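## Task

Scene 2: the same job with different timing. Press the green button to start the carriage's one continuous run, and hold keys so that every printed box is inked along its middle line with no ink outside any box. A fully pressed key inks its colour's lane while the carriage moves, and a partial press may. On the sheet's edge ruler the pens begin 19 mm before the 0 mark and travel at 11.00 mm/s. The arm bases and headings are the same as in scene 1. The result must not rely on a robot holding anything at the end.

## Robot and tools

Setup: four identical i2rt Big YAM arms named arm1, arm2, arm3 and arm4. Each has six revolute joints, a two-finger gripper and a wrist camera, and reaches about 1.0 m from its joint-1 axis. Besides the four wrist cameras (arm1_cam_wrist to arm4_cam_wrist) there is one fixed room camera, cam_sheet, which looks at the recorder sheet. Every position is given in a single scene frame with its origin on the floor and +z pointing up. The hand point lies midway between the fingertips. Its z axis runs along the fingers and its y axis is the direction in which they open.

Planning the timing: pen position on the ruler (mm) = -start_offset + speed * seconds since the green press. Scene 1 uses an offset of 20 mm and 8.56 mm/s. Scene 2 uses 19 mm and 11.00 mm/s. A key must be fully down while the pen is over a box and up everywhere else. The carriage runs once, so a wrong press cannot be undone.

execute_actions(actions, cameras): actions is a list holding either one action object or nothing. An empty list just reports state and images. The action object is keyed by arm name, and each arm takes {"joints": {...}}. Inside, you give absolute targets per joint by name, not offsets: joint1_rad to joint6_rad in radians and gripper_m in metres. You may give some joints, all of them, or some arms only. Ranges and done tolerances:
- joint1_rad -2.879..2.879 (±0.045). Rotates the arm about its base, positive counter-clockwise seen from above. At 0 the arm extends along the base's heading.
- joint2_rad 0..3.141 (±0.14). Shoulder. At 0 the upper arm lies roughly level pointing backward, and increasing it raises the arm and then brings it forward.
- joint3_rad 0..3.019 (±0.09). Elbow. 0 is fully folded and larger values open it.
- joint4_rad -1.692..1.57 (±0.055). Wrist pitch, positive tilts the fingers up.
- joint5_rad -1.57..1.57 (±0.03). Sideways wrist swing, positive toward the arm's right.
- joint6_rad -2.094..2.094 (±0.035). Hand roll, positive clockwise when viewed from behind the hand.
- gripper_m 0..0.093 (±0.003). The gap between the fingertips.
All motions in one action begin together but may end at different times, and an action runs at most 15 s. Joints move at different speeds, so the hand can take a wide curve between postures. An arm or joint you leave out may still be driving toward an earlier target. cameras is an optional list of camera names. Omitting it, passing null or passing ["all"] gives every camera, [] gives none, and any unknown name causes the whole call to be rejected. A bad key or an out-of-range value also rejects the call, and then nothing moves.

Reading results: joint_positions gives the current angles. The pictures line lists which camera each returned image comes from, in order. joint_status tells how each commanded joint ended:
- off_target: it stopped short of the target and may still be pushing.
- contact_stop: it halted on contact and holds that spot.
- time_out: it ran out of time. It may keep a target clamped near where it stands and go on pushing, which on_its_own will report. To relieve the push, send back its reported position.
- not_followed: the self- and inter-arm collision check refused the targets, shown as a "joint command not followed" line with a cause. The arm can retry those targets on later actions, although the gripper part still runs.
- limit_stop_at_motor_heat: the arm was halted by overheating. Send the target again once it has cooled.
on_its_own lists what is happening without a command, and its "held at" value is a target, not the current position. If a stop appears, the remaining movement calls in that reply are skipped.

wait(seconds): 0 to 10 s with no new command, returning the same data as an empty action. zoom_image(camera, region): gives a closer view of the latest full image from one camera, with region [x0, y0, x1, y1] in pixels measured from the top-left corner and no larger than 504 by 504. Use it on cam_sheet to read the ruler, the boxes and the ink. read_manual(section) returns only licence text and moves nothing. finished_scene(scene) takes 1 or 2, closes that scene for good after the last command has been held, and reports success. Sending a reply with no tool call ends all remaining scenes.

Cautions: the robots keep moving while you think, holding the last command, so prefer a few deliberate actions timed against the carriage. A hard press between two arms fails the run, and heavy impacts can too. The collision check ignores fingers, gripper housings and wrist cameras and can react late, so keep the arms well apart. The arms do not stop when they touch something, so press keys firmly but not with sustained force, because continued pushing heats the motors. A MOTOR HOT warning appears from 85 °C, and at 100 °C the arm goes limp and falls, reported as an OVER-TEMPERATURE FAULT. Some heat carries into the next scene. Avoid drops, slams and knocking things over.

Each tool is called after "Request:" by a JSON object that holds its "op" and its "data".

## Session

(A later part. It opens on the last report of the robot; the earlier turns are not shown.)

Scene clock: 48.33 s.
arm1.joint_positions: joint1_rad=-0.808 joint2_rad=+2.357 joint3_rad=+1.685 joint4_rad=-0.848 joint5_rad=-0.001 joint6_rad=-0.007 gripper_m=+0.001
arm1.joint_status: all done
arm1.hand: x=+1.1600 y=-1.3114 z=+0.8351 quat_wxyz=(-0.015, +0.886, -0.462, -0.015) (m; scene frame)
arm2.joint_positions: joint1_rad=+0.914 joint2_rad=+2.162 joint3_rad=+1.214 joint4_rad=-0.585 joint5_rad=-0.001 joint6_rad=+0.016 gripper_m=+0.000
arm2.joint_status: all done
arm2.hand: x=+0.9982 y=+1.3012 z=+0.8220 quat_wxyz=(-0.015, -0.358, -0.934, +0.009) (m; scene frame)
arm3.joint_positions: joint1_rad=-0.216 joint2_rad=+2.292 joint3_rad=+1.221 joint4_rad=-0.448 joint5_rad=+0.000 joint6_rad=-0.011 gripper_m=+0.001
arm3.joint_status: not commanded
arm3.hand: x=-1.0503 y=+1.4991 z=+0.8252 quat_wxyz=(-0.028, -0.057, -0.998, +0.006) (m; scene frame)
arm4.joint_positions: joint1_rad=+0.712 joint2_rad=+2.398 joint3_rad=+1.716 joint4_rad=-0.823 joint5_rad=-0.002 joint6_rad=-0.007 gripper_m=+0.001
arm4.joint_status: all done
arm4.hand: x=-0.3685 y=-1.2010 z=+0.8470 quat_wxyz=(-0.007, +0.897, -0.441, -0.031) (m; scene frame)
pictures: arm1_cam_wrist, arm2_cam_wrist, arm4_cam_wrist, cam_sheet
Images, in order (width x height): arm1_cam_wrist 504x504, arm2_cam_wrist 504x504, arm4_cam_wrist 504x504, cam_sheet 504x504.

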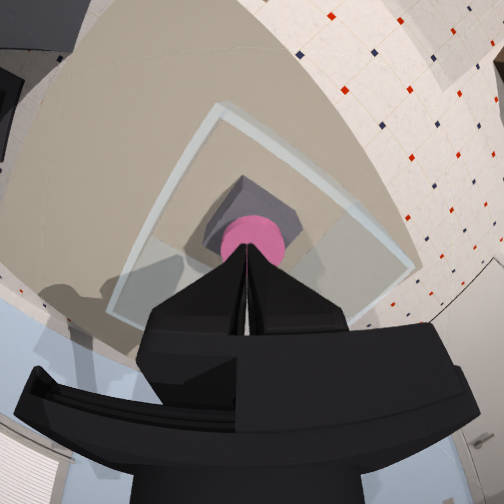

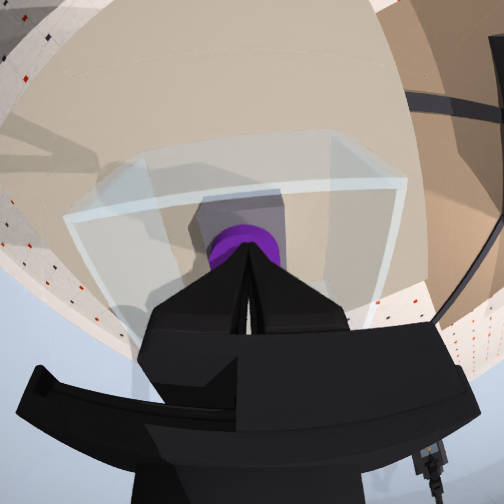

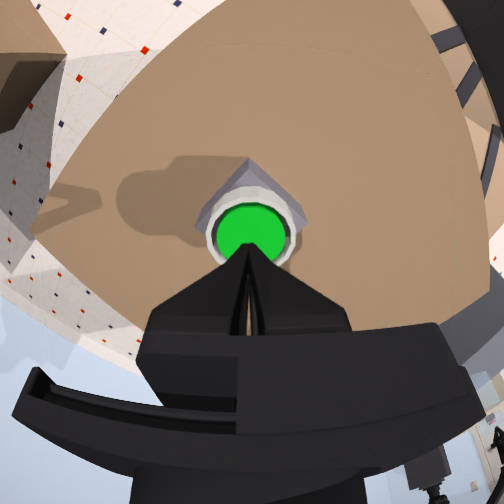

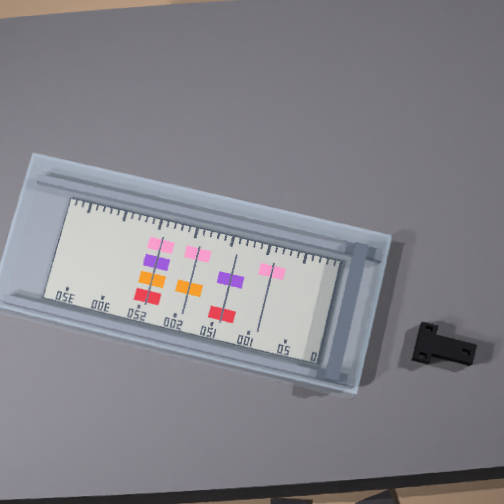

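Request:
{"op": "execute_actions", "data": {"actions": [{"arm4":{"joints":{"joint2_rad":2.50,"joint3_rad":1.73,"joint4_rad":-0.79}}}], "cameras": []}}

Request:
{"op": "wait", "data": {"seconds": 8.09}}

Request:
{"op": "execute_actions", "data": {"actions": [{"arm1":{"joints":{"joint2_rad":2.478}},"arm4":{"joints":{"joint2_rad":2.375}}}], "cameras": []}}

Request:
{"op": "wait", "data": {"seconds": 0.72}}

Request:
{"op": "execute_actions", "data": {"actions": [{"arm1":{"joints":{"joint2_rad":2.355}},"arm2":{"joints":{"joint2_rad":2.11}},"arm4":{"joints":{"joint1_rad":-0.413,"joint2_rad":2.10,"joint3_rad":1.302,"joint4_rad":-0.597}}}], "cameras": []}}

Request:
{"op": "wait", "data": {"seconds": 1.12}}

Request:
{"op": "execute_actions", "data": {"actions": [{"arm2":{"joints":{"joint2_rad":2.262}},"arm4":{"joints":{"joint2_rad":2.325}}}], "cameras": []}}

Request:
{"op": "wait", "data": {"seconds": 0.72}}

Request:
{"op": "execute_actions", "data": {"actions": [{"arm2":{"joints":{"joint2_rad":2.112}},"arm4":{"joints":{"joint2_rad":2.185}}}], "cameras": []}}

Request:
{"op": "wait", "data": {"seconds": 2.19}}

Request:
{"op": "execute_actions", "data": {"actions": [{"arm1":{"joints":{"joint2_rad":2.478}},"arm3":{"joints":{"joint2_rad":2.40}}}], "cameras": []}}

Request:
{"op": "wait", "data": {"seconds": 0.79}}

Request:
{"op": "execute_actions", "data": {"actions": [{"arm1":{"joints":{"joint2_rad":2.355}},"arm3":{"joints":{"joint2_rad":2.255}}}], "cameras": []}}

Request:
{"op": "wait", "data": {"seconds": 2.15}}

Request:
{"op": "execute_actions", "data": {"actions": [{"arm1":{"joints":{"joint2_rad":2.478}},"arm2":{"joints":{"joint2_rad":2.262}},"arm3":{"joints":{"joint2_rad":2.40}},"arm4":{"joints":{"joint2_rad":2.325}}}], "cameras": []}}

Request:
{"op": "wait", "data": {"seconds": 0.76}}

Request:
{"op": "execute_actions", "data": {"actions": [{"arm1":{"joints":{"joint2_rad":2.355}},"arm2":{"joints":{"joint2_rad":2.112}},"arm3":{"joints":{"joint2_rad":2.255}},"arm4":{"joints":{"joint2_rad":2.185}}}], "cameras": ["cam_sheet"]}}

Scene clock: 59.23 s.
arm1.joint_positions: joint1_rad=-0.808 joint2_rad=+2.357 joint3_rad=+1.685 joint4_rad=-0.848 joint5_rad=-0.001 joint6_rad=-0.007 gripper_m=+0.001
arm1.joint_status: not commanded
arm1.hand: x=+1.1600 y=-1.3114 z=+0.8351 quat_wxyz=(-0.015, +0.886, -0.462, -0.015) (m; scene frame)
arm2.joint_positions: joint1_rad=+0.914 joint2_rad=+2.162 joint3_rad=+1.214 joint4_rad=-0.585 joint5_rad=-0.001 joint6_rad=+0.016 gripper_m=+0.000
arm2.joint_status: not commanded
arm2.hand: x=+0.9982 y=+1.3012 z=+0.8220 quat_wxyz=(-0.015, -0.358, -0.934, +0.009) (m; scene frame)
arm3.joint_positions: joint1_rad=-0.216 joint2_rad=+2.292 joint3_rad=+1.221 joint4_rad=-0.448 joint5_rad=+0.000 joint6_rad=-0.011 gripper_m=+0.001
arm3.joint_status: not commanded
arm3.hand: x=-1.0503 y=+1.4991 z=+0.8252 quat_wxyz=(-0.028, -0.057, -0.998, +0.006) (m; scene frame)
arm4.joint_positions: joint1_rad=+0.712 joint2_rad=+2.450 joint3_rad=+1.725 joint4_rad=-0.799 joint5_rad=-0.002 joint6_rad=-0.007 gripper_m=+0.001
arm4.joint_status: all done
arm4.hand: x=-0.3653 y=-1.2058 z=+0.8165 quat_wxyz=(-0.002, +0.897, -0.441, -0.022) (m; scene frame)
pictures: none
No camera images: the call's "cameras" was empty. Leave "cameras" out to get every camera's image.

Scene clock: 67.33 s.
arm1.joint_positions: joint1_rad=-0.808 joint2_rad=+2.357 joint3_rad=+1.685 joint4_rad=-0.848 joint5_rad=-0.001 joint6_rad=-0.007 gripper_m=+0.001
arm1.joint_status: not commanded
arm1.hand: x=+1.1600 y=-1.3114 z=+0.8351 quat_wxyz=(-0.015, +0.886, -0.462, -0.015) (m; scene frame)
arm2.joint_positions: joint1_rad=+0.914 joint2_rad=+2.162 joint3_rad=+1.214 joint4_rad=-0.585 joint5_rad=-0.001 joint6_rad=+0.016 gripper_m=+0.000
arm2.joint_status: not commanded
arm2.hand: x=+0.9982 y=+1.3012 z=+0.8220 quat_wxyz=(-0.015, -0.358, -0.934, +0.009) (m; scene frame)
arm3.joint_positions: joint1_rad=-0.216 joint2_rad=+2.292 joint3_rad=+1.221 joint4_rad=-0.448 joint5_rad=+0.000 joint6_rad=-0.011 gripper_m=+0.001
arm3.joint_status: not commanded
arm3.hand: x=-1.0503 y=+1.4991 z=+0.8252 quat_wxyz=(-0.028, -0.057, -0.998, +0.006) (m; scene frame)
arm4.joint_positions: joint1_rad=+0.712 joint2_rad=+2.450 joint3_rad=+1.725 joint4_rad=-0.799 joint5_rad=-0.002 joint6_rad=-0.007 gripper_m=+0.001
arm4.joint_status: all done
arm4.hand: x=-0.3653 y=-1.2058 z=+0.8165 quat_wxyz=(-0.002, +0.897, -0.441, -0.022) (m; scene frame)
wait: 8.10 s; at rest by 0.27 s
pictures: arm1_cam_wrist, arm2_cam_wrist, arm3_cam_wrist, arm4_cam_wrist, cam_sheet
Images, in order (width x height): arm1_cam_wrist 504x504, arm2_cam_wrist 504x504, arm3_cam_wrist 504x504, arm4_cam_wrist 504x504, cam_sheet 504x504.

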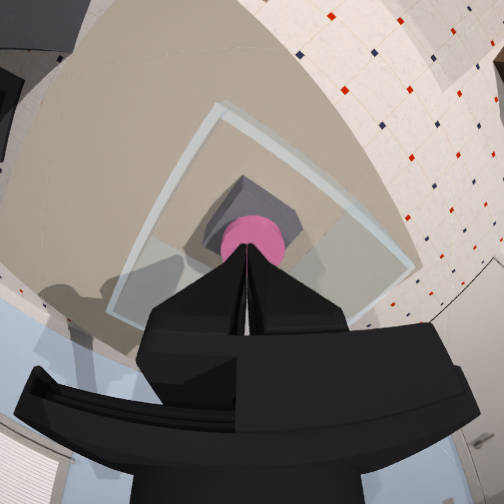

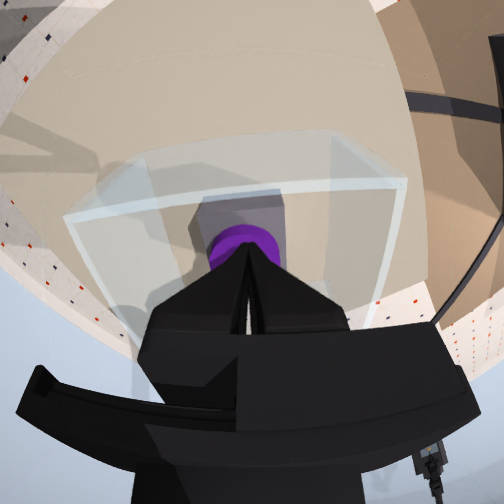

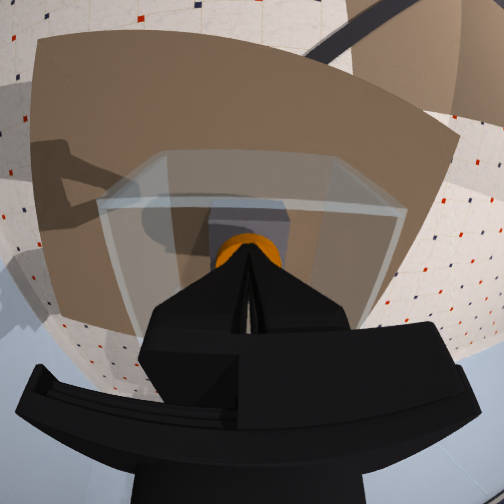

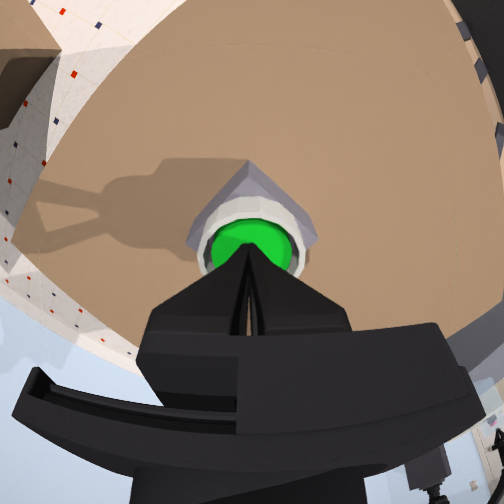

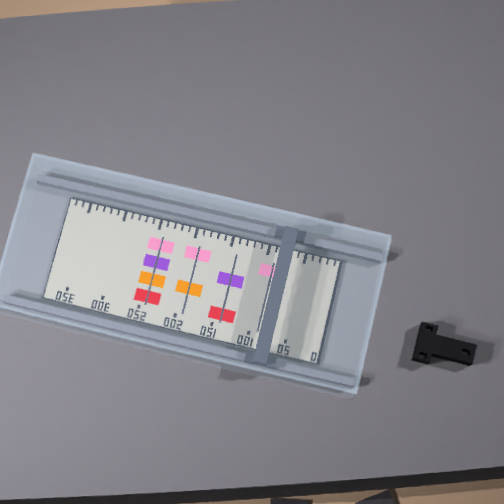

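Scene clock: 68.27 s.
arm1.joint_positions: joint1_rad=-0.808 joint2_rad=+2.411 joint3_rad=+1.693 joint4_rad=-0.844 joint5_rad=-0.001 joint6_rad=-0.007 gripper_m=+0.001
arm1.joint_status: all done
arm1.hand: x=+1.1666 y=-1.3203 z=+0.8033 quat_wxyz=(-0.005, +0.886, -0.463, +0.004) (m; scene frame)
arm2.joint_positions: joint1_rad=+0.914 joint2_rad=+2.162 joint3_rad=+1.214 joint4_rad=-0.585 joint5_rad=-0.001 joint6_rad=+0.016 gripper_m=+0.000
arm2.joint_status: not commanded
arm2.hand: x=+0.9982 y=+1.3012 z=+0.8220 quat_wxyz=(-0.015, -0.358, -0.934, +0.009) (m; scene frame)
arm3.joint_positions: joint1_rad=-0.216 joint2_rad=+2.292 joint3_rad=+1.221 joint4_rad=-0.448 joint5_rad=+0.000 joint6_rad=-0.011 gripper_m=+0.001
arm3.joint_status: not commanded
arm3.hand: x=-1.0503 y=+1.4991 z=+0.8252 quat_wxyz=(-0.028, -0.057, -0.998, +0.006) (m; scene frame)
arm4.joint_positions: joint1_rad=+0.712 joint2_rad=+2.389 joint3_rad=+1.725 joint4_rad=-0.799 joint5_rad=-0.002 joint6_rad=-0.007 gripper_m=+0.001
arm4.joint_status: all done
arm4.hand: x=-0.3758 y=-1.1911 z=+0.8558 quat_wxyz=(-0.016, +0.896, -0.440, -0.049) (m; scene frame)
pictures: none
No camera images: the call's "cameras" was empty. Leave "cameras" out to get every camera's image.

Scene clock: 69.00 s.
arm1.joint_positions: joint1_rad=-0.808 joint2_rad=+2.411 joint3_rad=+1.693 joint4_rad=-0.844 joint5_rad=-0.001 joint6_rad=-0.007 gripper_m=+0.001
arm1.joint_status: all done
arm1.hand: x=+1.1666 y=-1.3203 z=+0.8033 quat_wxyz=(-0.005, +0.886, -0.463, +0.004) (m; scene frame)
arm2.joint_positions: joint1_rad=+0.914 joint2_rad=+2.162 joint3_rad=+1.214 joint4_rad=-0.585 joint5_rad=-0.001 joint6_rad=+0.016 gripper_m=+0.000
arm2.joint_status: not commanded
arm2.hand: x=+0.9982 y=+1.3012 z=+0.8220 quat_wxyz=(-0.015, -0.358, -0.934, +0.009) (m; scene frame)
arm3.joint_positions: joint1_rad=-0.216 joint2_rad=+2.292 joint3_rad=+1.221 joint4_rad=-0.448 joint5_rad=+0.000 joint6_rad=-0.011 gripper_m=+0.001
arm3.joint_status: not commanded
arm3.hand: x=-1.0503 y=+1.4991 z=+0.8252 quat_wxyz=(-0.028, -0.057, -0.998, +0.006) (m; scene frame)
arm4.joint_positions: joint1_rad=+0.712 joint2_rad=+2.389 joint3_rad=+1.725 joint4_rad=-0.799 joint5_rad=-0.002 joint6_rad=-0.007 gripper_m=+0.001
arm4.joint_status: all done
arm4.hand: x=-0.3758 y=-1.1911 z=+0.8558 quat_wxyz=(-0.016, +0.896, -0.440, -0.049) (m; scene frame)
wait: 0.73 s; at rest by 0.27 s
pictures: arm1_cam_wrist, arm2_cam_wrist, arm3_cam_wrist, arm4_cam_wrist, cam_sheet
Images, in order (width x height): arm1_cam_wrist 504x504, arm2_cam_wrist 504x504, arm3_cam_wrist 504x504, arm4_cam_wrist 504x504, cam_sheet 504x504.

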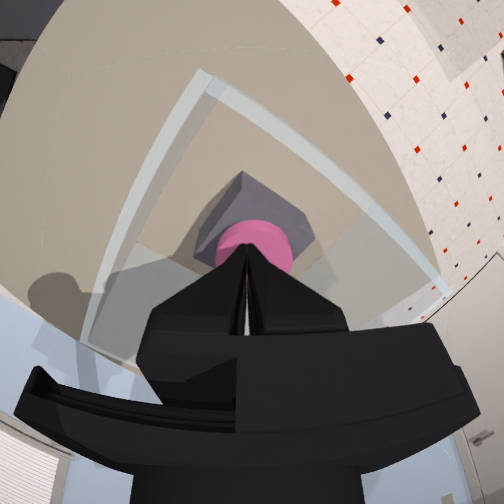

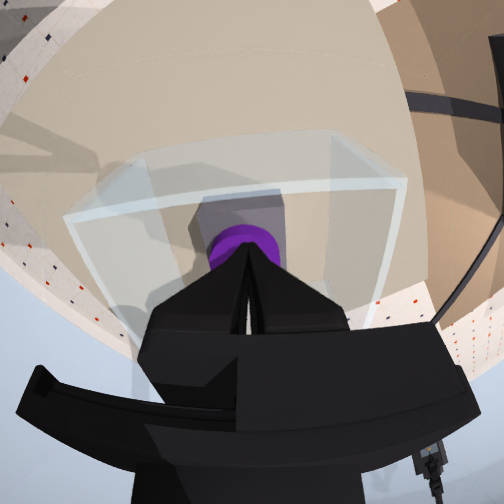

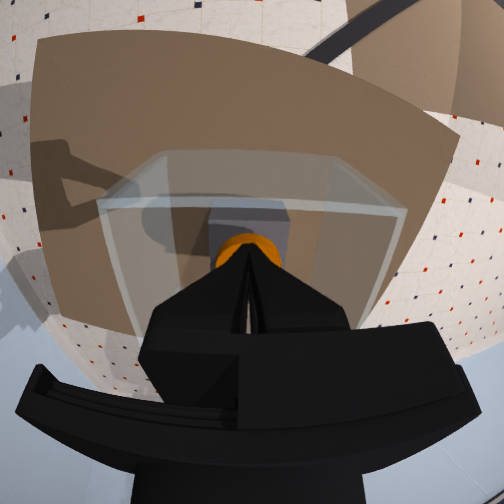

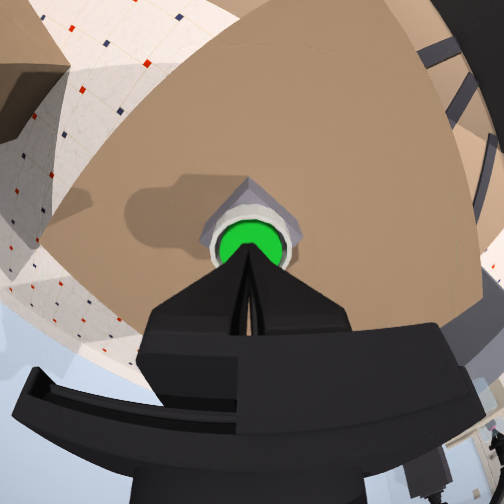

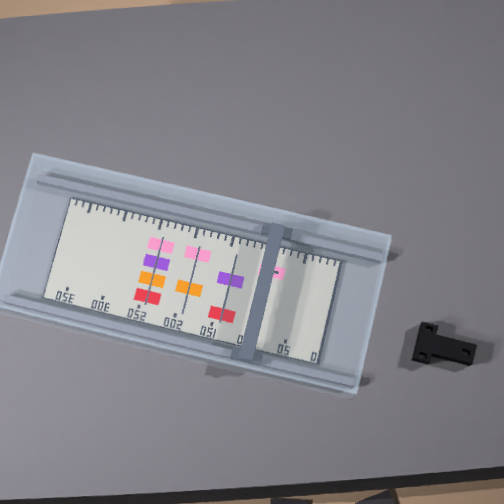

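Scene clock: 70.57 s.
arm1.joint_positions: joint1_rad=-0.808 joint2_rad=+2.353 joint3_rad=+1.693 joint4_rad=-0.844 joint5_rad=-0.001 joint6_rad=-0.007 gripper_m=+0.001
arm1.joint_status: all done
arm1.hand: x=+1.1568 y=-1.3069 z=+0.8396 quat_wxyz=(-0.019, +0.886, -0.462, -0.022) (m; scene frame)
arm2.joint_positions: joint1_rad=+0.914 joint2_rad=+2.136 joint3_rad=+1.214 joint4_rad=-0.585 joint5_rad=-0.001 joint6_rad=+0.016 gripper_m=+0.000
arm2.joint_status: all done
arm2.hand: x=+1.0037 y=+1.2966 z=+0.8352 quat_wxyz=(-0.027, -0.357, -0.933, +0.014) (m; scene frame)
arm3.joint_positions: joint1_rad=-0.216 joint2_rad=+2.292 joint3_rad=+1.221 joint4_rad=-0.448 joint5_rad=+0.000 joint6_rad=-0.011 gripper_m=+0.001
arm3.joint_status: not commanded
arm3.hand: x=-1.0503 y=+1.4991 z=+0.8252 quat_wxyz=(-0.028, -0.057, -0.998, +0.006) (m; scene frame)
arm4.joint_positions: joint1_rad=-0.418 joint2_rad=+2.103 joint3_rad=+1.304 joint4_rad=-0.601 joint5_rad=+0.002 joint6_rad=-0.007 gripper_m=+0.001
arm4.joint_status: all done
arm4.hand: x=+0.2996 y=-1.2098 z=+0.8974 quat_wxyz=(-0.067, +0.521, -0.850, -0.040) (m; scene frame)
pictures: none
No camera images: the call's "cameras" was empty. Leave "cameras" out to get every camera's image.

Scene clock: 71.70 s.
arm1.joint_positions: joint1_rad=-0.808 joint2_rad=+2.353 joint3_rad=+1.693 joint4_rad=-0.844 joint5_rad=-0.001 joint6_rad=-0.007 gripper_m=+0.001
arm1.joint_status: all done
arm1.hand: x=+1.1568 y=-1.3069 z=+0.8396 quat_wxyz=(-0.019, +0.886, -0.462, -0.022) (m; scene frame)
arm2.joint_positions: joint1_rad=+0.914 joint2_rad=+2.136 joint3_rad=+1.214 joint4_rad=-0.585 joint5_rad=-0.001 joint6_rad=+0.016 gripper_m=+0.000
arm2.joint_status: all done
arm2.hand: x=+1.0037 y=+1.2966 z=+0.8352 quat_wxyz=(-0.027, -0.357, -0.933, +0.014) (m; scene frame)
arm3.joint_positions: joint1_rad=-0.216 joint2_rad=+2.292 joint3_rad=+1.221 joint4_rad=-0.448 joint5_rad=+0.000 joint6_rad=-0.011 gripper_m=+0.001
arm3.joint_status: not commanded
arm3.hand: x=-1.0503 y=+1.4991 z=+0.8252 quat_wxyz=(-0.028, -0.057, -0.998, +0.006) (m; scene frame)
arm4.joint_positions: joint1_rad=-0.418 joint2_rad=+2.103 joint3_rad=+1.304 joint4_rad=-0.601 joint5_rad=+0.002 joint6_rad=-0.007 gripper_m=+0.001
arm4.joint_status: all done
arm4.hand: x=+0.2996 y=-1.2098 z=+0.8974 quat_wxyz=(-0.067, +0.521, -0.850, -0.040) (m; scene frame)
wait: 1.13 s; at rest by 0.27 s
pictures: arm1_cam_wrist, arm2_cam_wrist, arm3_cam_wrist, arm4_cam_wrist, cam_sheet
Images, in order (width x height): arm1_cam_wrist 504x504, arm2_cam_wrist 504x504, arm3_cam_wrist 504x504, arm4_cam_wrist 504x504, cam_sheet 504x504.

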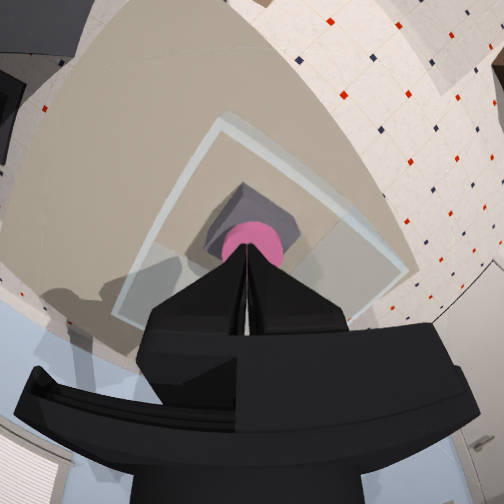

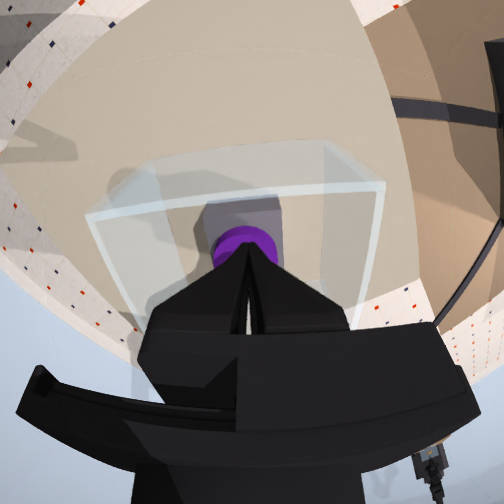

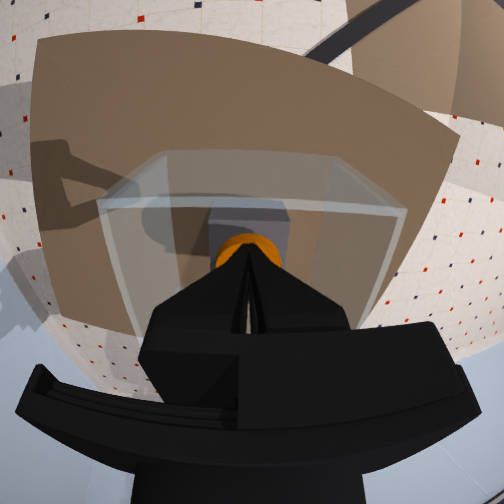

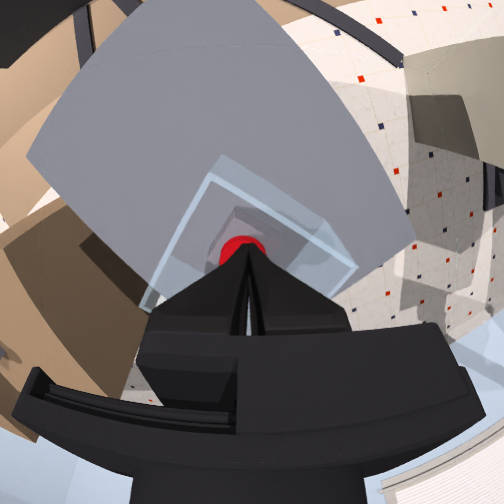

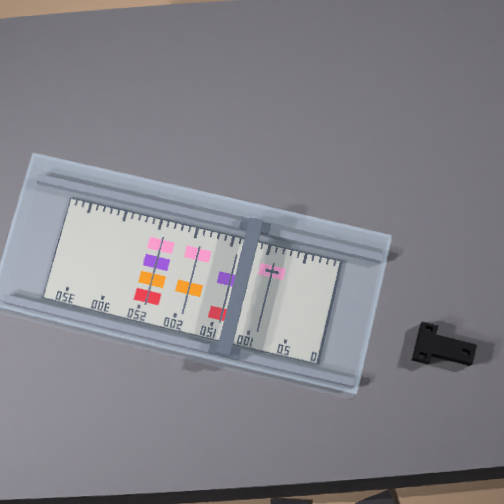

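Scene clock: 72.70 s.
arm1.joint_positions: joint1_rad=-0.808 joint2_rad=+2.353 joint3_rad=+1.693 joint4_rad=-0.844 joint5_rad=-0.001 joint6_rad=-0.007 gripper_m=+0.001
arm1.joint_status: not commanded
arm1.hand: x=+1.1568 y=-1.3069 z=+0.8396 quat_wxyz=(-0.019, +0.886, -0.462, -0.022) (m; scene frame)
arm2.joint_positions: joint1_rad=+0.914 joint2_rad=+2.201 joint3_rad=+1.235 joint4_rad=-0.581 joint5_rad=-0.001 joint6_rad=+0.016 gripper_m=+0.000
arm2.joint_status: all done
arm2.hand: x=+0.9997 y=+1.2998 z=+0.8077 quat_wxyz=(-0.009, -0.358, -0.934, +0.007) (m; scene frame)
arm3.joint_positions: joint1_rad=-0.216 joint2_rad=+2.292 joint3_rad=+1.221 joint4_rad=-0.448 joint5_rad=+0.000 joint6_rad=-0.011 gripper_m=+0.001
arm3.joint_status: not commanded
arm3.hand: x=-1.0503 y=+1.4991 z=+0.8252 quat_wxyz=(-0.028, -0.057, -0.998, +0.006) (m; scene frame)
arm4.joint_positions: joint1_rad=-0.418 joint2_rad=+2.271 joint3_rad=+1.317 joint4_rad=-0.599 joint5_rad=+0.002 joint6_rad=-0.007 gripper_m=+0.001
arm4.joint_status: all done
arm4.hand: x=+0.2815 y=-1.2444 z=+0.8102 quat_wxyz=(-0.002, +0.522, -0.853, +0.000) (m; scene frame)
pictures: none
No camera images: the call's "cameras" was empty. Leave "cameras" out to get every camera's image.

Scene clock: 73.43 s.
arm1.joint_positions: joint1_rad=-0.808 joint2_rad=+2.353 joint3_rad=+1.693 joint4_rad=-0.844 joint5_rad=-0.001 joint6_rad=-0.007 gripper_m=+0.001
arm1.joint_status: not commanded
arm1.hand: x=+1.1568 y=-1.3069 z=+0.8396 quat_wxyz=(-0.019, +0.886, -0.462, -0.022) (m; scene frame)
arm2.joint_positions: joint1_rad=+0.914 joint2_rad=+2.201 joint3_rad=+1.235 joint4_rad=-0.581 joint5_rad=-0.001 joint6_rad=+0.016 gripper_m=+0.000
arm2.joint_status: all done
arm2.hand: x=+0.9997 y=+1.2998 z=+0.8077 quat_wxyz=(-0.009, -0.358, -0.934, +0.007) (m; scene frame)
arm3.joint_positions: joint1_rad=-0.216 joint2_rad=+2.292 joint3_rad=+1.221 joint4_rad=-0.448 joint5_rad=+0.000 joint6_rad=-0.011 gripper_m=+0.001
arm3.joint_status: not commanded
arm3.hand: x=-1.0503 y=+1.4991 z=+0.8252 quat_wxyz=(-0.028, -0.057, -0.998, +0.006) (m; scene frame)
arm4.joint_positions: joint1_rad=-0.418 joint2_rad=+2.271 joint3_rad=+1.317 joint4_rad=-0.599 joint5_rad=+0.002 joint6_rad=-0.007 gripper_m=+0.001
arm4.joint_status: all done
arm4.hand: x=+0.2815 y=-1.2444 z=+0.8102 quat_wxyz=(-0.002, +0.522, -0.853, +0.000) (m; scene frame)
wait: 0.73 s; at rest by 0.27 s
pictures: arm1_cam_wrist, arm2_cam_wrist, arm3_cam_wrist, arm4_cam_wrist, cam_sheet
Images, in order (width x height): arm1_cam_wrist 504x504, arm2_cam_wrist 504x504, arm3_cam_wrist 504x504, arm4_cam_wrist 504x504, cam_sheet 504x504.

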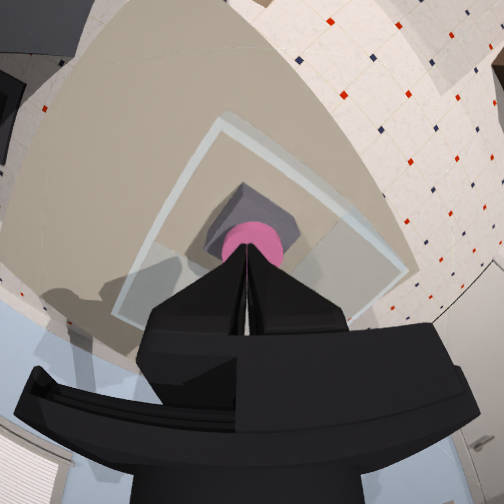

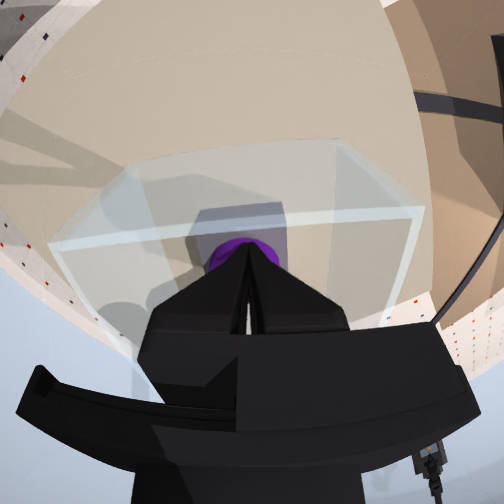

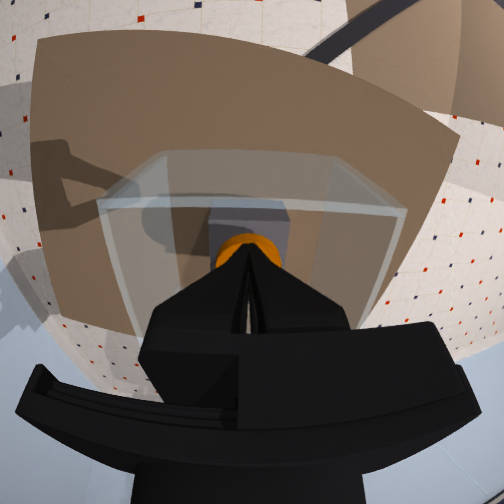

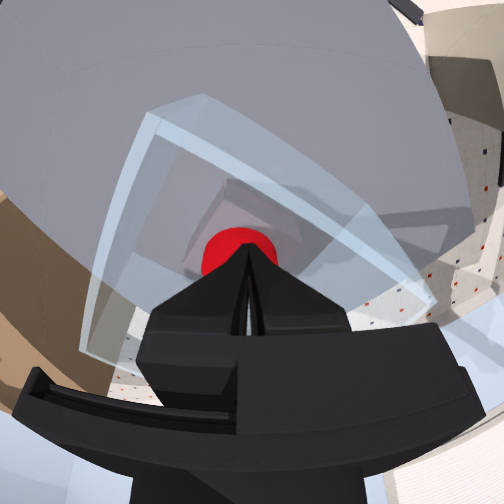

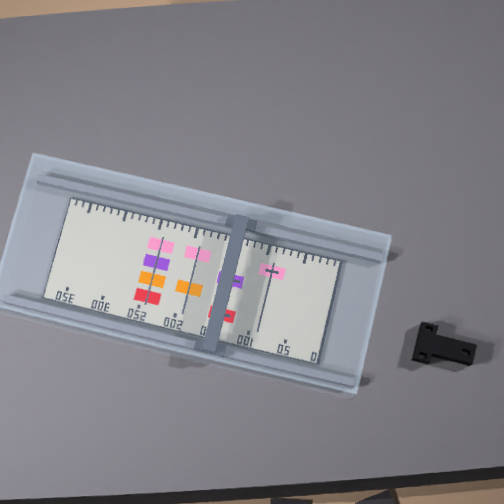

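Scene clock: 74.40 s.
arm1.joint_positions: joint1_rad=-0.808 joint2_rad=+2.353 joint3_rad=+1.693 joint4_rad=-0.844 joint5_rad=-0.001 joint6_rad=-0.007 gripper_m=+0.001
arm1.joint_status: not commanded
arm1.hand: x=+1.1568 y=-1.3069 z=+0.8396 quat_wxyz=(-0.019, +0.886, -0.462, -0.022) (m; scene frame)
arm2.joint_positions: joint1_rad=+0.914 joint2_rad=+2.129 joint3_rad=+1.232 joint4_rad=-0.581 joint5_rad=-0.001 joint6_rad=+0.016 gripper_m=+0.000
arm2.joint_status: all done
arm2.hand: x=+1.0135 y=+1.2882 z=+0.8432 quat_wxyz=(-0.041, -0.357, -0.933, +0.019) (m; scene frame)
arm3.joint_positions: joint1_rad=-0.216 joint2_rad=+2.292 joint3_rad=+1.221 joint4_rad=-0.448 joint5_rad=+0.000 joint6_rad=-0.011 gripper_m=+0.001
arm3.joint_status: not commanded
arm3.hand: x=-1.0503 y=+1.4991 z=+0.8252 quat_wxyz=(-0.028, -0.057, -0.998, +0.006) (m; scene frame)
arm4.joint_positions: joint1_rad=-0.418 joint2_rad=+2.195 joint3_rad=+1.302 joint4_rad=-0.599 joint5_rad=+0.002 joint6_rad=-0.007 gripper_m=+0.001
arm4.joint_status: all done
arm4.hand: x=+0.2884 y=-1.2313 z=+0.8467 quat_wxyz=(-0.028, +0.522, -0.852, -0.016) (m; scene frame)
pictures: none
No camera images: the call's "cameras" was empty. Leave "cameras" out to get every camera's image.

Scene clock: 76.60 s.
arm1.joint_positions: joint1_rad=-0.808 joint2_rad=+2.353 joint3_rad=+1.693 joint4_rad=-0.844 joint5_rad=-0.001 joint6_rad=-0.007 gripper_m=+0.001
arm1.joint_status: not commanded
arm1.hand: x=+1.1568 y=-1.3069 z=+0.8396 quat_wxyz=(-0.019, +0.886, -0.462, -0.022) (m; scene frame)
arm2.joint_positions: joint1_rad=+0.914 joint2_rad=+2.129 joint3_rad=+1.232 joint4_rad=-0.581 joint5_rad=-0.001 joint6_rad=+0.016 gripper_m=+0.000
arm2.joint_status: all done
arm2.hand: x=+1.0135 y=+1.2882 z=+0.8432 quat_wxyz=(-0.041, -0.357, -0.933, +0.019) (m; scene frame)
arm3.joint_positions: joint1_rad=-0.216 joint2_rad=+2.292 joint3_rad=+1.221 joint4_rad=-0.448 joint5_rad=+0.000 joint6_rad=-0.011 gripper_m=+0.001
arm3.joint_status: not commanded
arm3.hand: x=-1.0503 y=+1.4991 z=+0.8252 quat_wxyz=(-0.028, -0.057, -0.998, +0.006) (m; scene frame)
arm4.joint_positions: joint1_rad=-0.418 joint2_rad=+2.195 joint3_rad=+1.302 joint4_rad=-0.599 joint5_rad=+0.002 joint6_rad=-0.007 gripper_m=+0.001
arm4.joint_status: all done
arm4.hand: x=+0.2884 y=-1.2313 z=+0.8467 quat_wxyz=(-0.028, +0.522, -0.852, -0.016) (m; scene frame)
wait: 2.20 s; at rest by 0.27 s
pictures: arm1_cam_wrist, arm2_cam_wrist, arm3_cam_wrist, arm4_cam_wrist, cam_sheet
Images, in order (width x height): arm1_cam_wrist 504x504, arm2_cam_wrist 504x504, arm3_cam_wrist 504x504, arm4_cam_wrist 504x504, cam_sheet 504x504.

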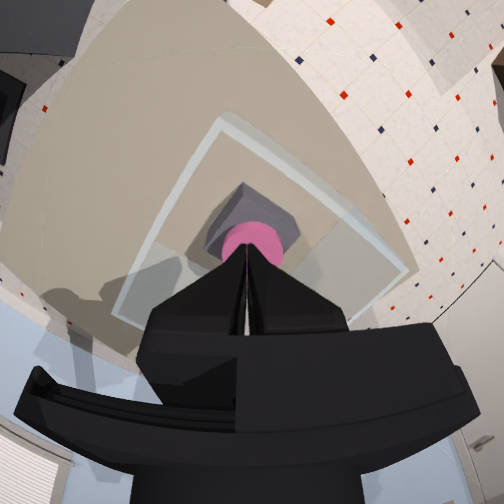

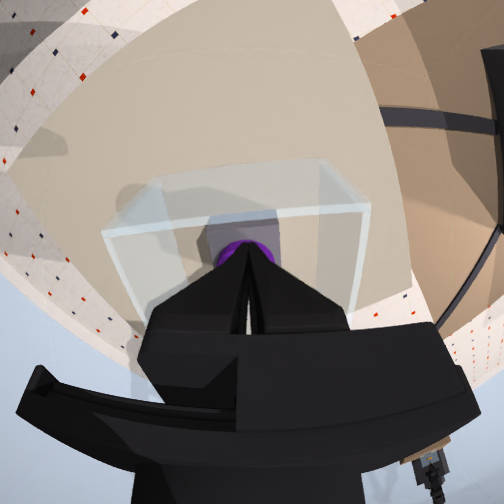

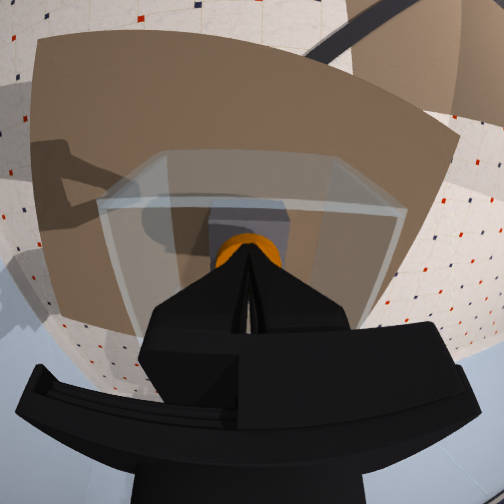

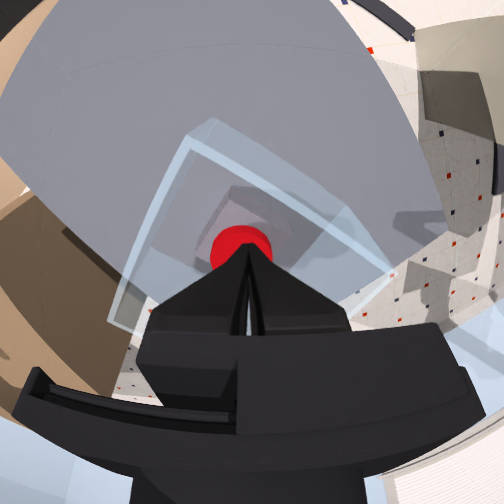

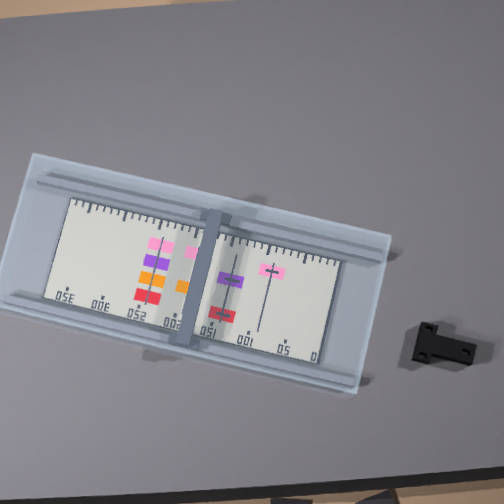

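Scene clock: 77.47 s.
arm1.joint_positions: joint1_rad=-0.808 joint2_rad=+2.415 joint3_rad=+1.698 joint4_rad=-0.842 joint5_rad=-0.001 joint6_rad=-0.007 gripper_m=+0.001
arm1.joint_status: all done
arm1.hand: x=+1.1654 y=-1.3185 z=+0.8029 quat_wxyz=(-0.006, +0.886, -0.463, +0.002) (m; scene frame)
arm2.joint_positions: joint1_rad=+0.914 joint2_rad=+2.129 joint3_rad=+1.232 joint4_rad=-0.581 joint5_rad=-0.001 joint6_rad=+0.016 gripper_m=+0.000
arm2.joint_status: not commanded
arm2.hand: x=+1.0135 y=+1.2882 z=+0.8432 quat_wxyz=(-0.041, -0.357, -0.933, +0.019) (m; scene frame)
arm3.joint_positions: joint1_rad=-0.216 joint2_rad=+2.340 joint3_rad=+1.233 joint4_rad=-0.443 joint5_rad=+0.000 joint6_rad=-0.011 gripper_m=+0.001
arm3.joint_status: all done
arm3.hand: x=-1.0588 y=+1.5000 z=+0.8039 quat_wxyz=(-0.012, -0.057, -0.998, +0.005) (m; scene frame)
arm4.joint_positions: joint1_rad=-0.418 joint2_rad=+2.195 joint3_rad=+1.302 joint4_rad=-0.599 joint5_rad=+0.002 joint6_rad=-0.007 gripper_m=+0.001
arm4.joint_status: not commanded
arm4.hand: x=+0.2884 y=-1.2313 z=+0.8467 quat_wxyz=(-0.028, +0.522, -0.852, -0.016) (m; scene frame)
pictures: none
No camera images: the call's "cameras" was empty. Leave "cameras" out to get every camera's image.

Scene clock: 78.27 s.
arm1.joint_positions: joint1_rad=-0.808 joint2_rad=+2.415 joint3_rad=+1.698 joint4_rad=-0.842 joint5_rad=-0.001 joint6_rad=-0.007 gripper_m=+0.001
arm1.joint_status: all done
arm1.hand: x=+1.1654 y=-1.3185 z=+0.8029 quat_wxyz=(-0.006, +0.886, -0.463, +0.002) (m; scene frame)
arm2.joint_positions: joint1_rad=+0.914 joint2_rad=+2.129 joint3_rad=+1.232 joint4_rad=-0.581 joint5_rad=-0.001 joint6_rad=+0.016 gripper_m=+0.000
arm2.joint_status: not commanded
arm2.hand: x=+1.0135 y=+1.2882 z=+0.8432 quat_wxyz=(-0.041, -0.357, -0.933, +0.019) (m; scene frame)
arm3.joint_positions: joint1_rad=-0.216 joint2_rad=+2.340 joint3_rad=+1.233 joint4_rad=-0.443 joint5_rad=+0.000 joint6_rad=-0.011 gripper_m=+0.001
arm3.joint_status: all done
arm3.hand: x=-1.0588 y=+1.5000 z=+0.8039 quat_wxyz=(-0.012, -0.057, -0.998, +0.005) (m; scene frame)
arm4.joint_positions: joint1_rad=-0.418 joint2_rad=+2.195 joint3_rad=+1.302 joint4_rad=-0.599 joint5_rad=+0.002 joint6_rad=-0.007 gripper_m=+0.001
arm4.joint_status: not commanded
arm4.hand: x=+0.2884 y=-1.2313 z=+0.8467 quat_wxyz=(-0.028, +0.522, -0.852, -0.016) (m; scene frame)
wait: 0.80 s; at rest by 0.27 s
pictures: arm1_cam_wrist, arm2_cam_wrist, arm3_cam_wrist, arm4_cam_wrist, cam_sheet
Images, in order (width x height): arm1_cam_wrist 504x504, arm2_cam_wrist 504x504, arm3_cam_wrist 504x504, arm4_cam_wrist 504x504, cam_sheet 504x504.

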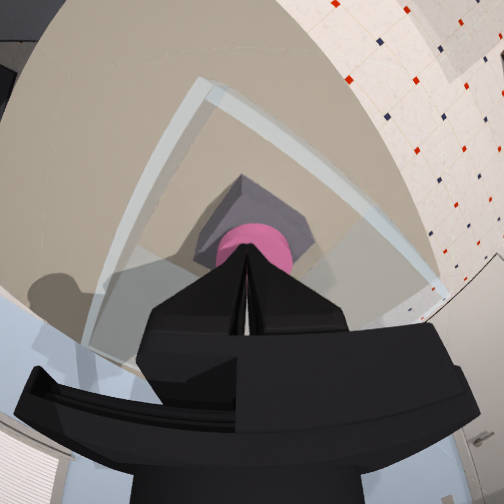

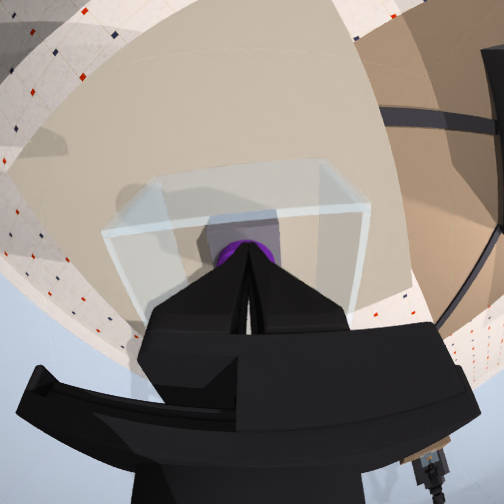

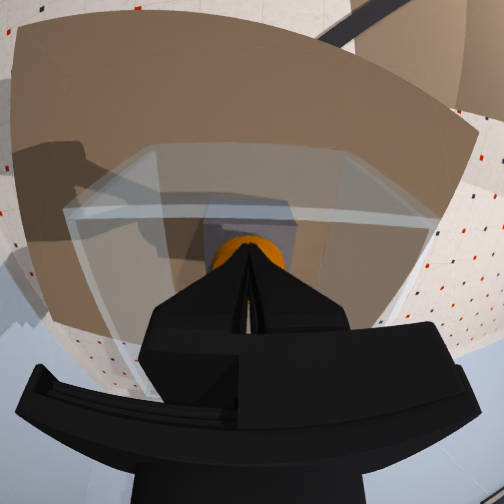

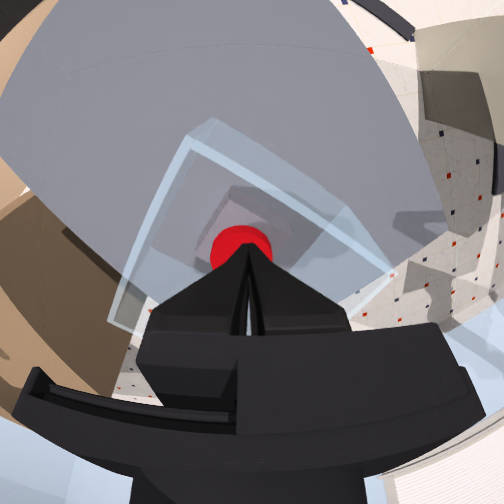

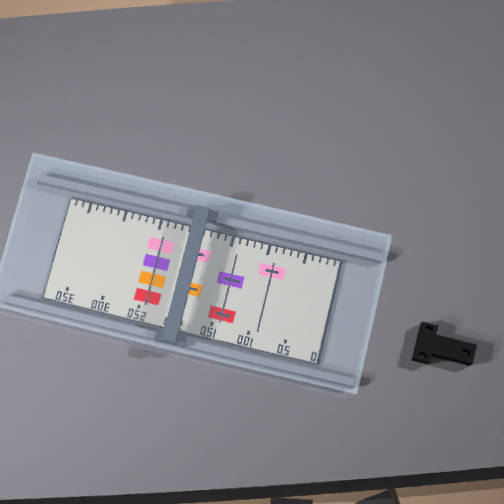

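Scene clock: 79.30 s.
arm1.joint_positions: joint1_rad=-0.808 joint2_rad=+2.352 joint3_rad=+1.698 joint4_rad=-0.842 joint5_rad=-0.001 joint6_rad=-0.007 gripper_m=+0.001
arm1.joint_status: all done
arm1.hand: x=+1.1549 y=-1.3042 z=+0.8420 quat_wxyz=(-0.021, +0.886, -0.462, -0.025) (m; scene frame)
arm2.joint_positions: joint1_rad=+0.914 joint2_rad=+2.129 joint3_rad=+1.232 joint4_rad=-0.581 joint5_rad=-0.001 joint6_rad=+0.016 gripper_m=+0.000
arm2.joint_status: not commanded
arm2.hand: x=+1.0135 y=+1.2882 z=+0.8432 quat_wxyz=(-0.041, -0.357, -0.933, +0.019) (m; scene frame)
arm3.joint_positions: joint1_rad=-0.216 joint2_rad=+2.257 joint3_rad=+1.229 joint4_rad=-0.443 joint5_rad=+0.000 joint6_rad=-0.011 gripper_m=+0.001
arm3.joint_status: all done
arm3.hand: x=-1.0334 y=+1.4971 z=+0.8445 quat_wxyz=(-0.051, -0.057, -0.997, +0.007) (m; scene frame)
arm4.joint_positions: joint1_rad=-0.418 joint2_rad=+2.195 joint3_rad=+1.302 joint4_rad=-0.599 joint5_rad=+0.002 joint6_rad=-0.007 gripper_m=+0.001
arm4.joint_status: not commanded
arm4.hand: x=+0.2884 y=-1.2313 z=+0.8467 quat_wxyz=(-0.028, +0.522, -0.852, -0.016) (m; scene frame)
pictures: none
No camera images: the call's "cameras" was empty. Leave "cameras" out to get every camera's image.

Scene clock: 81.47 s.
arm1.joint_positions: joint1_rad=-0.808 joint2_rad=+2.352 joint3_rad=+1.698 joint4_rad=-0.842 joint5_rad=-0.001 joint6_rad=-0.007 gripper_m=+0.001
arm1.joint_status: all done
arm1.hand: x=+1.1549 y=-1.3042 z=+0.8420 quat_wxyz=(-0.021, +0.886, -0.462, -0.025) (m; scene frame)
arm2.joint_positions: joint1_rad=+0.914 joint2_rad=+2.129 joint3_rad=+1.232 joint4_rad=-0.581 joint5_rad=-0.001 joint6_rad=+0.016 gripper_m=+0.000
arm2.joint_status: not commanded
arm2.hand: x=+1.0135 y=+1.2882 z=+0.8432 quat_wxyz=(-0.041, -0.357, -0.933, +0.019) (m; scene frame)
arm3.joint_positions: joint1_rad=-0.216 joint2_rad=+2.257 joint3_rad=+1.229 joint4_rad=-0.443 joint5_rad=+0.000 joint6_rad=-0.011 gripper_m=+0.001
arm3.joint_status: all done
arm3.hand: x=-1.0334 y=+1.4971 z=+0.8445 quat_wxyz=(-0.051, -0.057, -0.997, +0.007) (m; scene frame)
arm4.joint_positions: joint1_rad=-0.418 joint2_rad=+2.195 joint3_rad=+1.302 joint4_rad=-0.599 joint5_rad=+0.002 joint6_rad=-0.007 gripper_m=+0.001
arm4.joint_status: not commanded
arm4.hand: x=+0.2884 y=-1.2313 z=+0.8467 quat_wxyz=(-0.028, +0.522, -0.852, -0.016) (m; scene frame)
wait: 2.17 s; at rest by 0.27 s
pictures: arm1_cam_wrist, arm2_cam_wrist, arm3_cam_wrist, arm4_cam_wrist, cam_sheet
Images, in order (width x height): arm1_cam_wrist 504x504, arm2_cam_wrist 504x504, arm3_cam_wrist 504x504, arm4_cam_wrist 504x504, cam_sheet 504x504.

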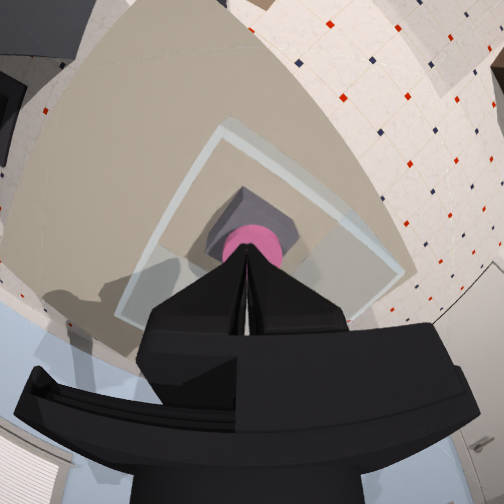

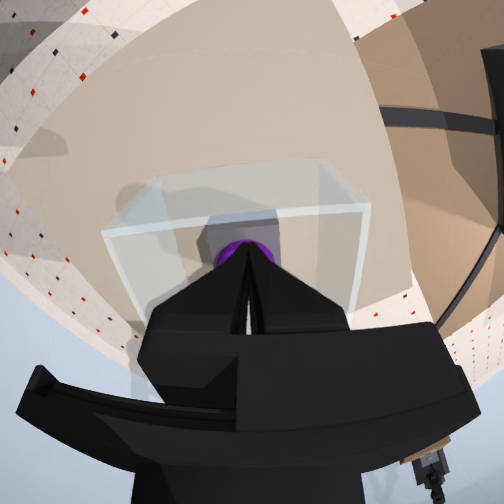

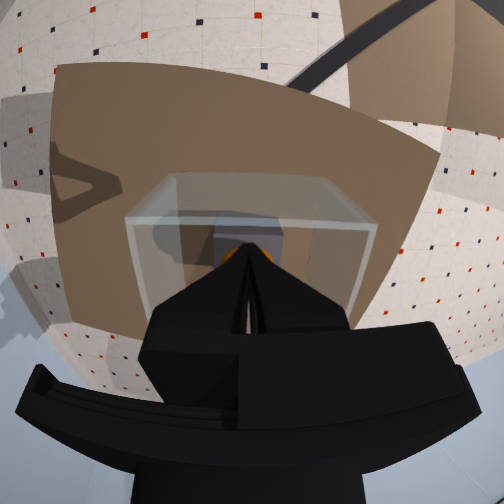

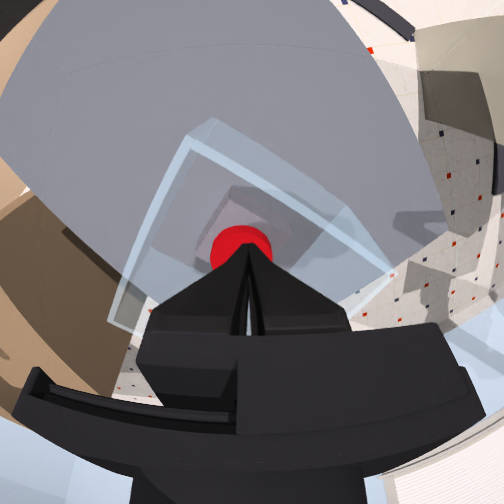

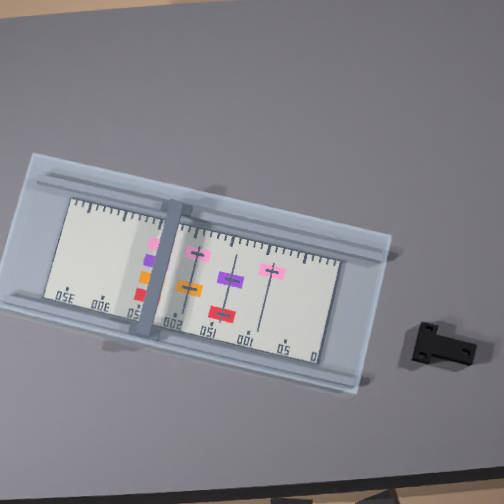

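Scene clock: 82.33 s.
arm1.joint_positions: joint1_rad=-0.808 joint2_rad=+2.416 joint3_rad=+1.702 joint4_rad=-0.842 joint5_rad=-0.001 joint6_rad=-0.007 gripper_m=+0.001
arm1.joint_status: all done
arm1.hand: x=+1.1645 y=-1.3173 z=+0.8029 quat_wxyz=(-0.007, +0.887, -0.463, +0.001) (m; scene frame)
arm2.joint_positions: joint1_rad=+0.914 joint2_rad=+2.204 joint3_rad=+1.244 joint4_rad=-0.577 joint5_rad=-0.001 joint6_rad=+0.016 gripper_m=+0.000
arm2.joint_status: all done
arm2.hand: x=+1.0032 y=+1.2967 z=+0.8079 quat_wxyz=(-0.013, -0.357, -0.934, +0.009) (m; scene frame)
arm3.joint_positions: joint1_rad=-0.216 joint2_rad=+2.342 joint3_rad=+1.240 joint4_rad=-0.439 joint5_rad=+0.000 joint6_rad=-0.011 gripper_m=+0.001
arm3.joint_status: all done
arm3.hand: x=-1.0544 y=+1.4994 z=+0.8041 quat_wxyz=(-0.017, -0.057, -0.998, +0.005) (m; scene frame)
arm4.joint_positions: joint1_rad=-0.418 joint2_rad=+2.269 joint3_rad=+1.311 joint4_rad=-0.599 joint5_rad=+0.002 joint6_rad=-0.006 gripper_m=+0.001
arm4.joint_status: all done
arm4.hand: x=+0.2801 y=-1.2471 z=+0.8099 quat_wxyz=(+0.000, +0.522, -0.853, +0.001) (m; scene frame)
pictures: none
No camera images: the call's "cameras" was empty. Leave "cameras" out to get every camera's image.

Scene clock: 83.10 s.
arm1.joint_positions: joint1_rad=-0.808 joint2_rad=+2.416 joint3_rad=+1.702 joint4_rad=-0.842 joint5_rad=-0.001 joint6_rad=-0.007 gripper_m=+0.001
arm1.joint_status: all done
arm1.hand: x=+1.1645 y=-1.3173 z=+0.8029 quat_wxyz=(-0.007, +0.887, -0.463, +0.001) (m; scene frame)
arm2.joint_positions: joint1_rad=+0.914 joint2_rad=+2.204 joint3_rad=+1.244 joint4_rad=-0.577 joint5_rad=-0.001 joint6_rad=+0.016 gripper_m=+0.000
arm2.joint_status: all done
arm2.hand: x=+1.0032 y=+1.2967 z=+0.8079 quat_wxyz=(-0.013, -0.357, -0.934, +0.009) (m; scene frame)
arm3.joint_positions: joint1_rad=-0.216 joint2_rad=+2.342 joint3_rad=+1.240 joint4_rad=-0.439 joint5_rad=+0.000 joint6_rad=-0.011 gripper_m=+0.001
arm3.joint_status: all done
arm3.hand: x=-1.0544 y=+1.4994 z=+0.8041 quat_wxyz=(-0.017, -0.057, -0.998, +0.005) (m; scene frame)
arm4.joint_positions: joint1_rad=-0.418 joint2_rad=+2.269 joint3_rad=+1.311 joint4_rad=-0.599 joint5_rad=+0.002 joint6_rad=-0.006 gripper_m=+0.001
arm4.joint_status: all done
arm4.hand: x=+0.2801 y=-1.2471 z=+0.8099 quat_wxyz=(+0.000, +0.522, -0.853, +0.001) (m; scene frame)
wait: 0.77 s; at rest by 0.27 s
pictures: arm1_cam_wrist, arm2_cam_wrist, arm3_cam_wrist, arm4_cam_wrist, cam_sheet
Images, in order (width x height): arm1_cam_wrist 504x504, arm2_cam_wrist 504x504, arm3_cam_wrist 504x504, arm4_cam_wrist 504x504, cam_sheet 504x504.

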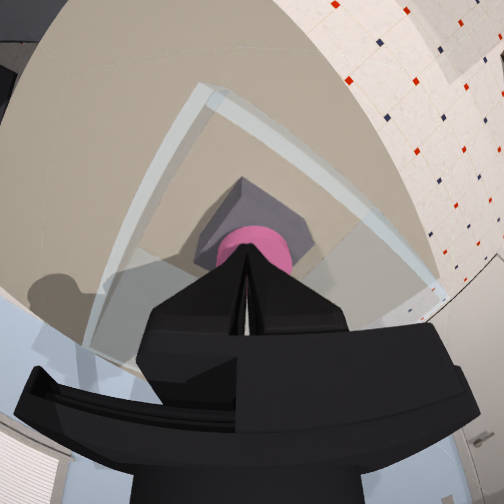

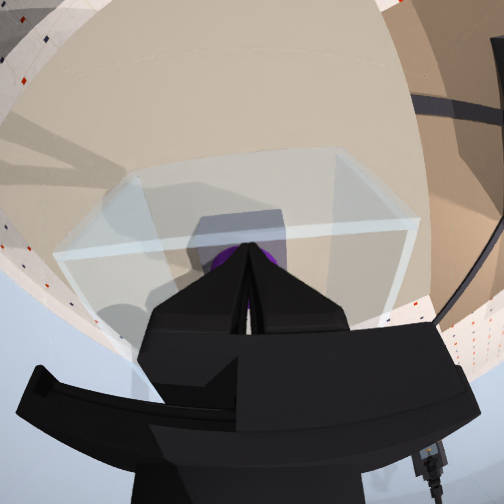

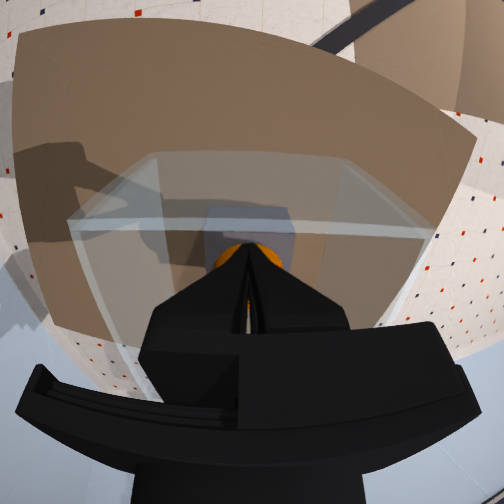

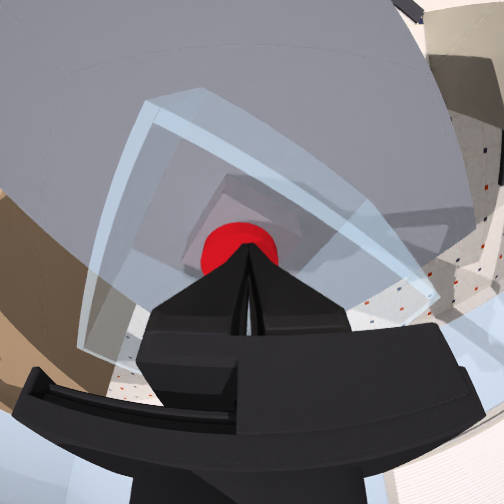

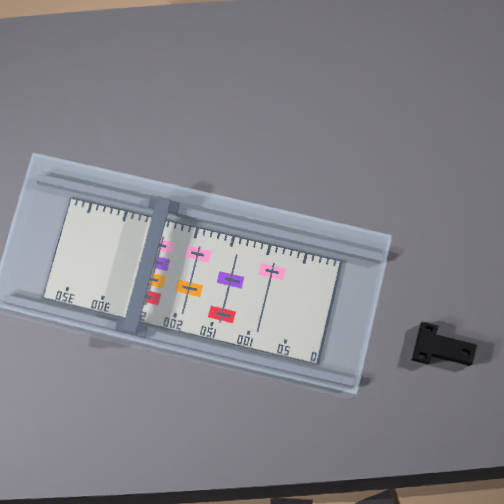

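Scene clock: 84.07 s.
arm1.joint_positions: joint1_rad=-0.808 joint2_rad=+2.351 joint3_rad=+1.702 joint4_rad=-0.842 joint5_rad=-0.001 joint6_rad=-0.007 gripper_m=+0.001
arm1.joint_status: all done
arm1.hand: x=+1.1537 y=-1.3024 z=+0.8437 quat_wxyz=(-0.022, +0.886, -0.462, -0.028) (m; scene frame)
arm2.joint_positions: joint1_rad=+0.914 joint2_rad=+2.130 joint3_rad=+1.232 joint4_rad=-0.577 joint5_rad=-0.001 joint6_rad=+0.016 gripper_m=+0.000
arm2.joint_status: all done
arm2.hand: x=+1.0140 y=+1.2877 z=+0.8431 quat_wxyz=(-0.042, -0.357, -0.933, +0.019) (m; scene frame)
arm3.joint_positions: joint1_rad=-0.216 joint2_rad=+2.258 joint3_rad=+1.229 joint4_rad=-0.439 joint5_rad=+0.000 joint6_rad=-0.011 gripper_m=+0.001
arm3.joint_status: all done
arm3.hand: x=-1.0324 y=+1.4969 z=+0.8443 quat_wxyz=(-0.053, -0.057, -0.997, +0.008) (m; scene frame)
arm4.joint_positions: joint1_rad=-0.418 joint2_rad=+2.195 joint3_rad=+1.302 joint4_rad=-0.599 joint5_rad=+0.002 joint6_rad=-0.006 gripper_m=+0.001
arm4.joint_status: all done
arm4.hand: x=+0.2882 y=-1.2317 z=+0.8467 quat_wxyz=(-0.028, +0.522, -0.852, -0.016) (m; scene frame)
pictures: cam_sheet
Images, in order (width x height): cam_sheet 504x504.

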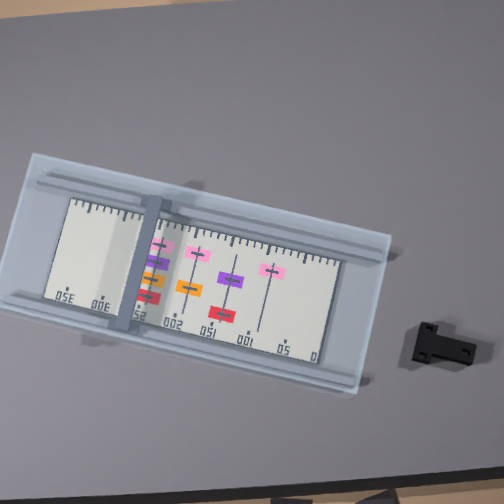

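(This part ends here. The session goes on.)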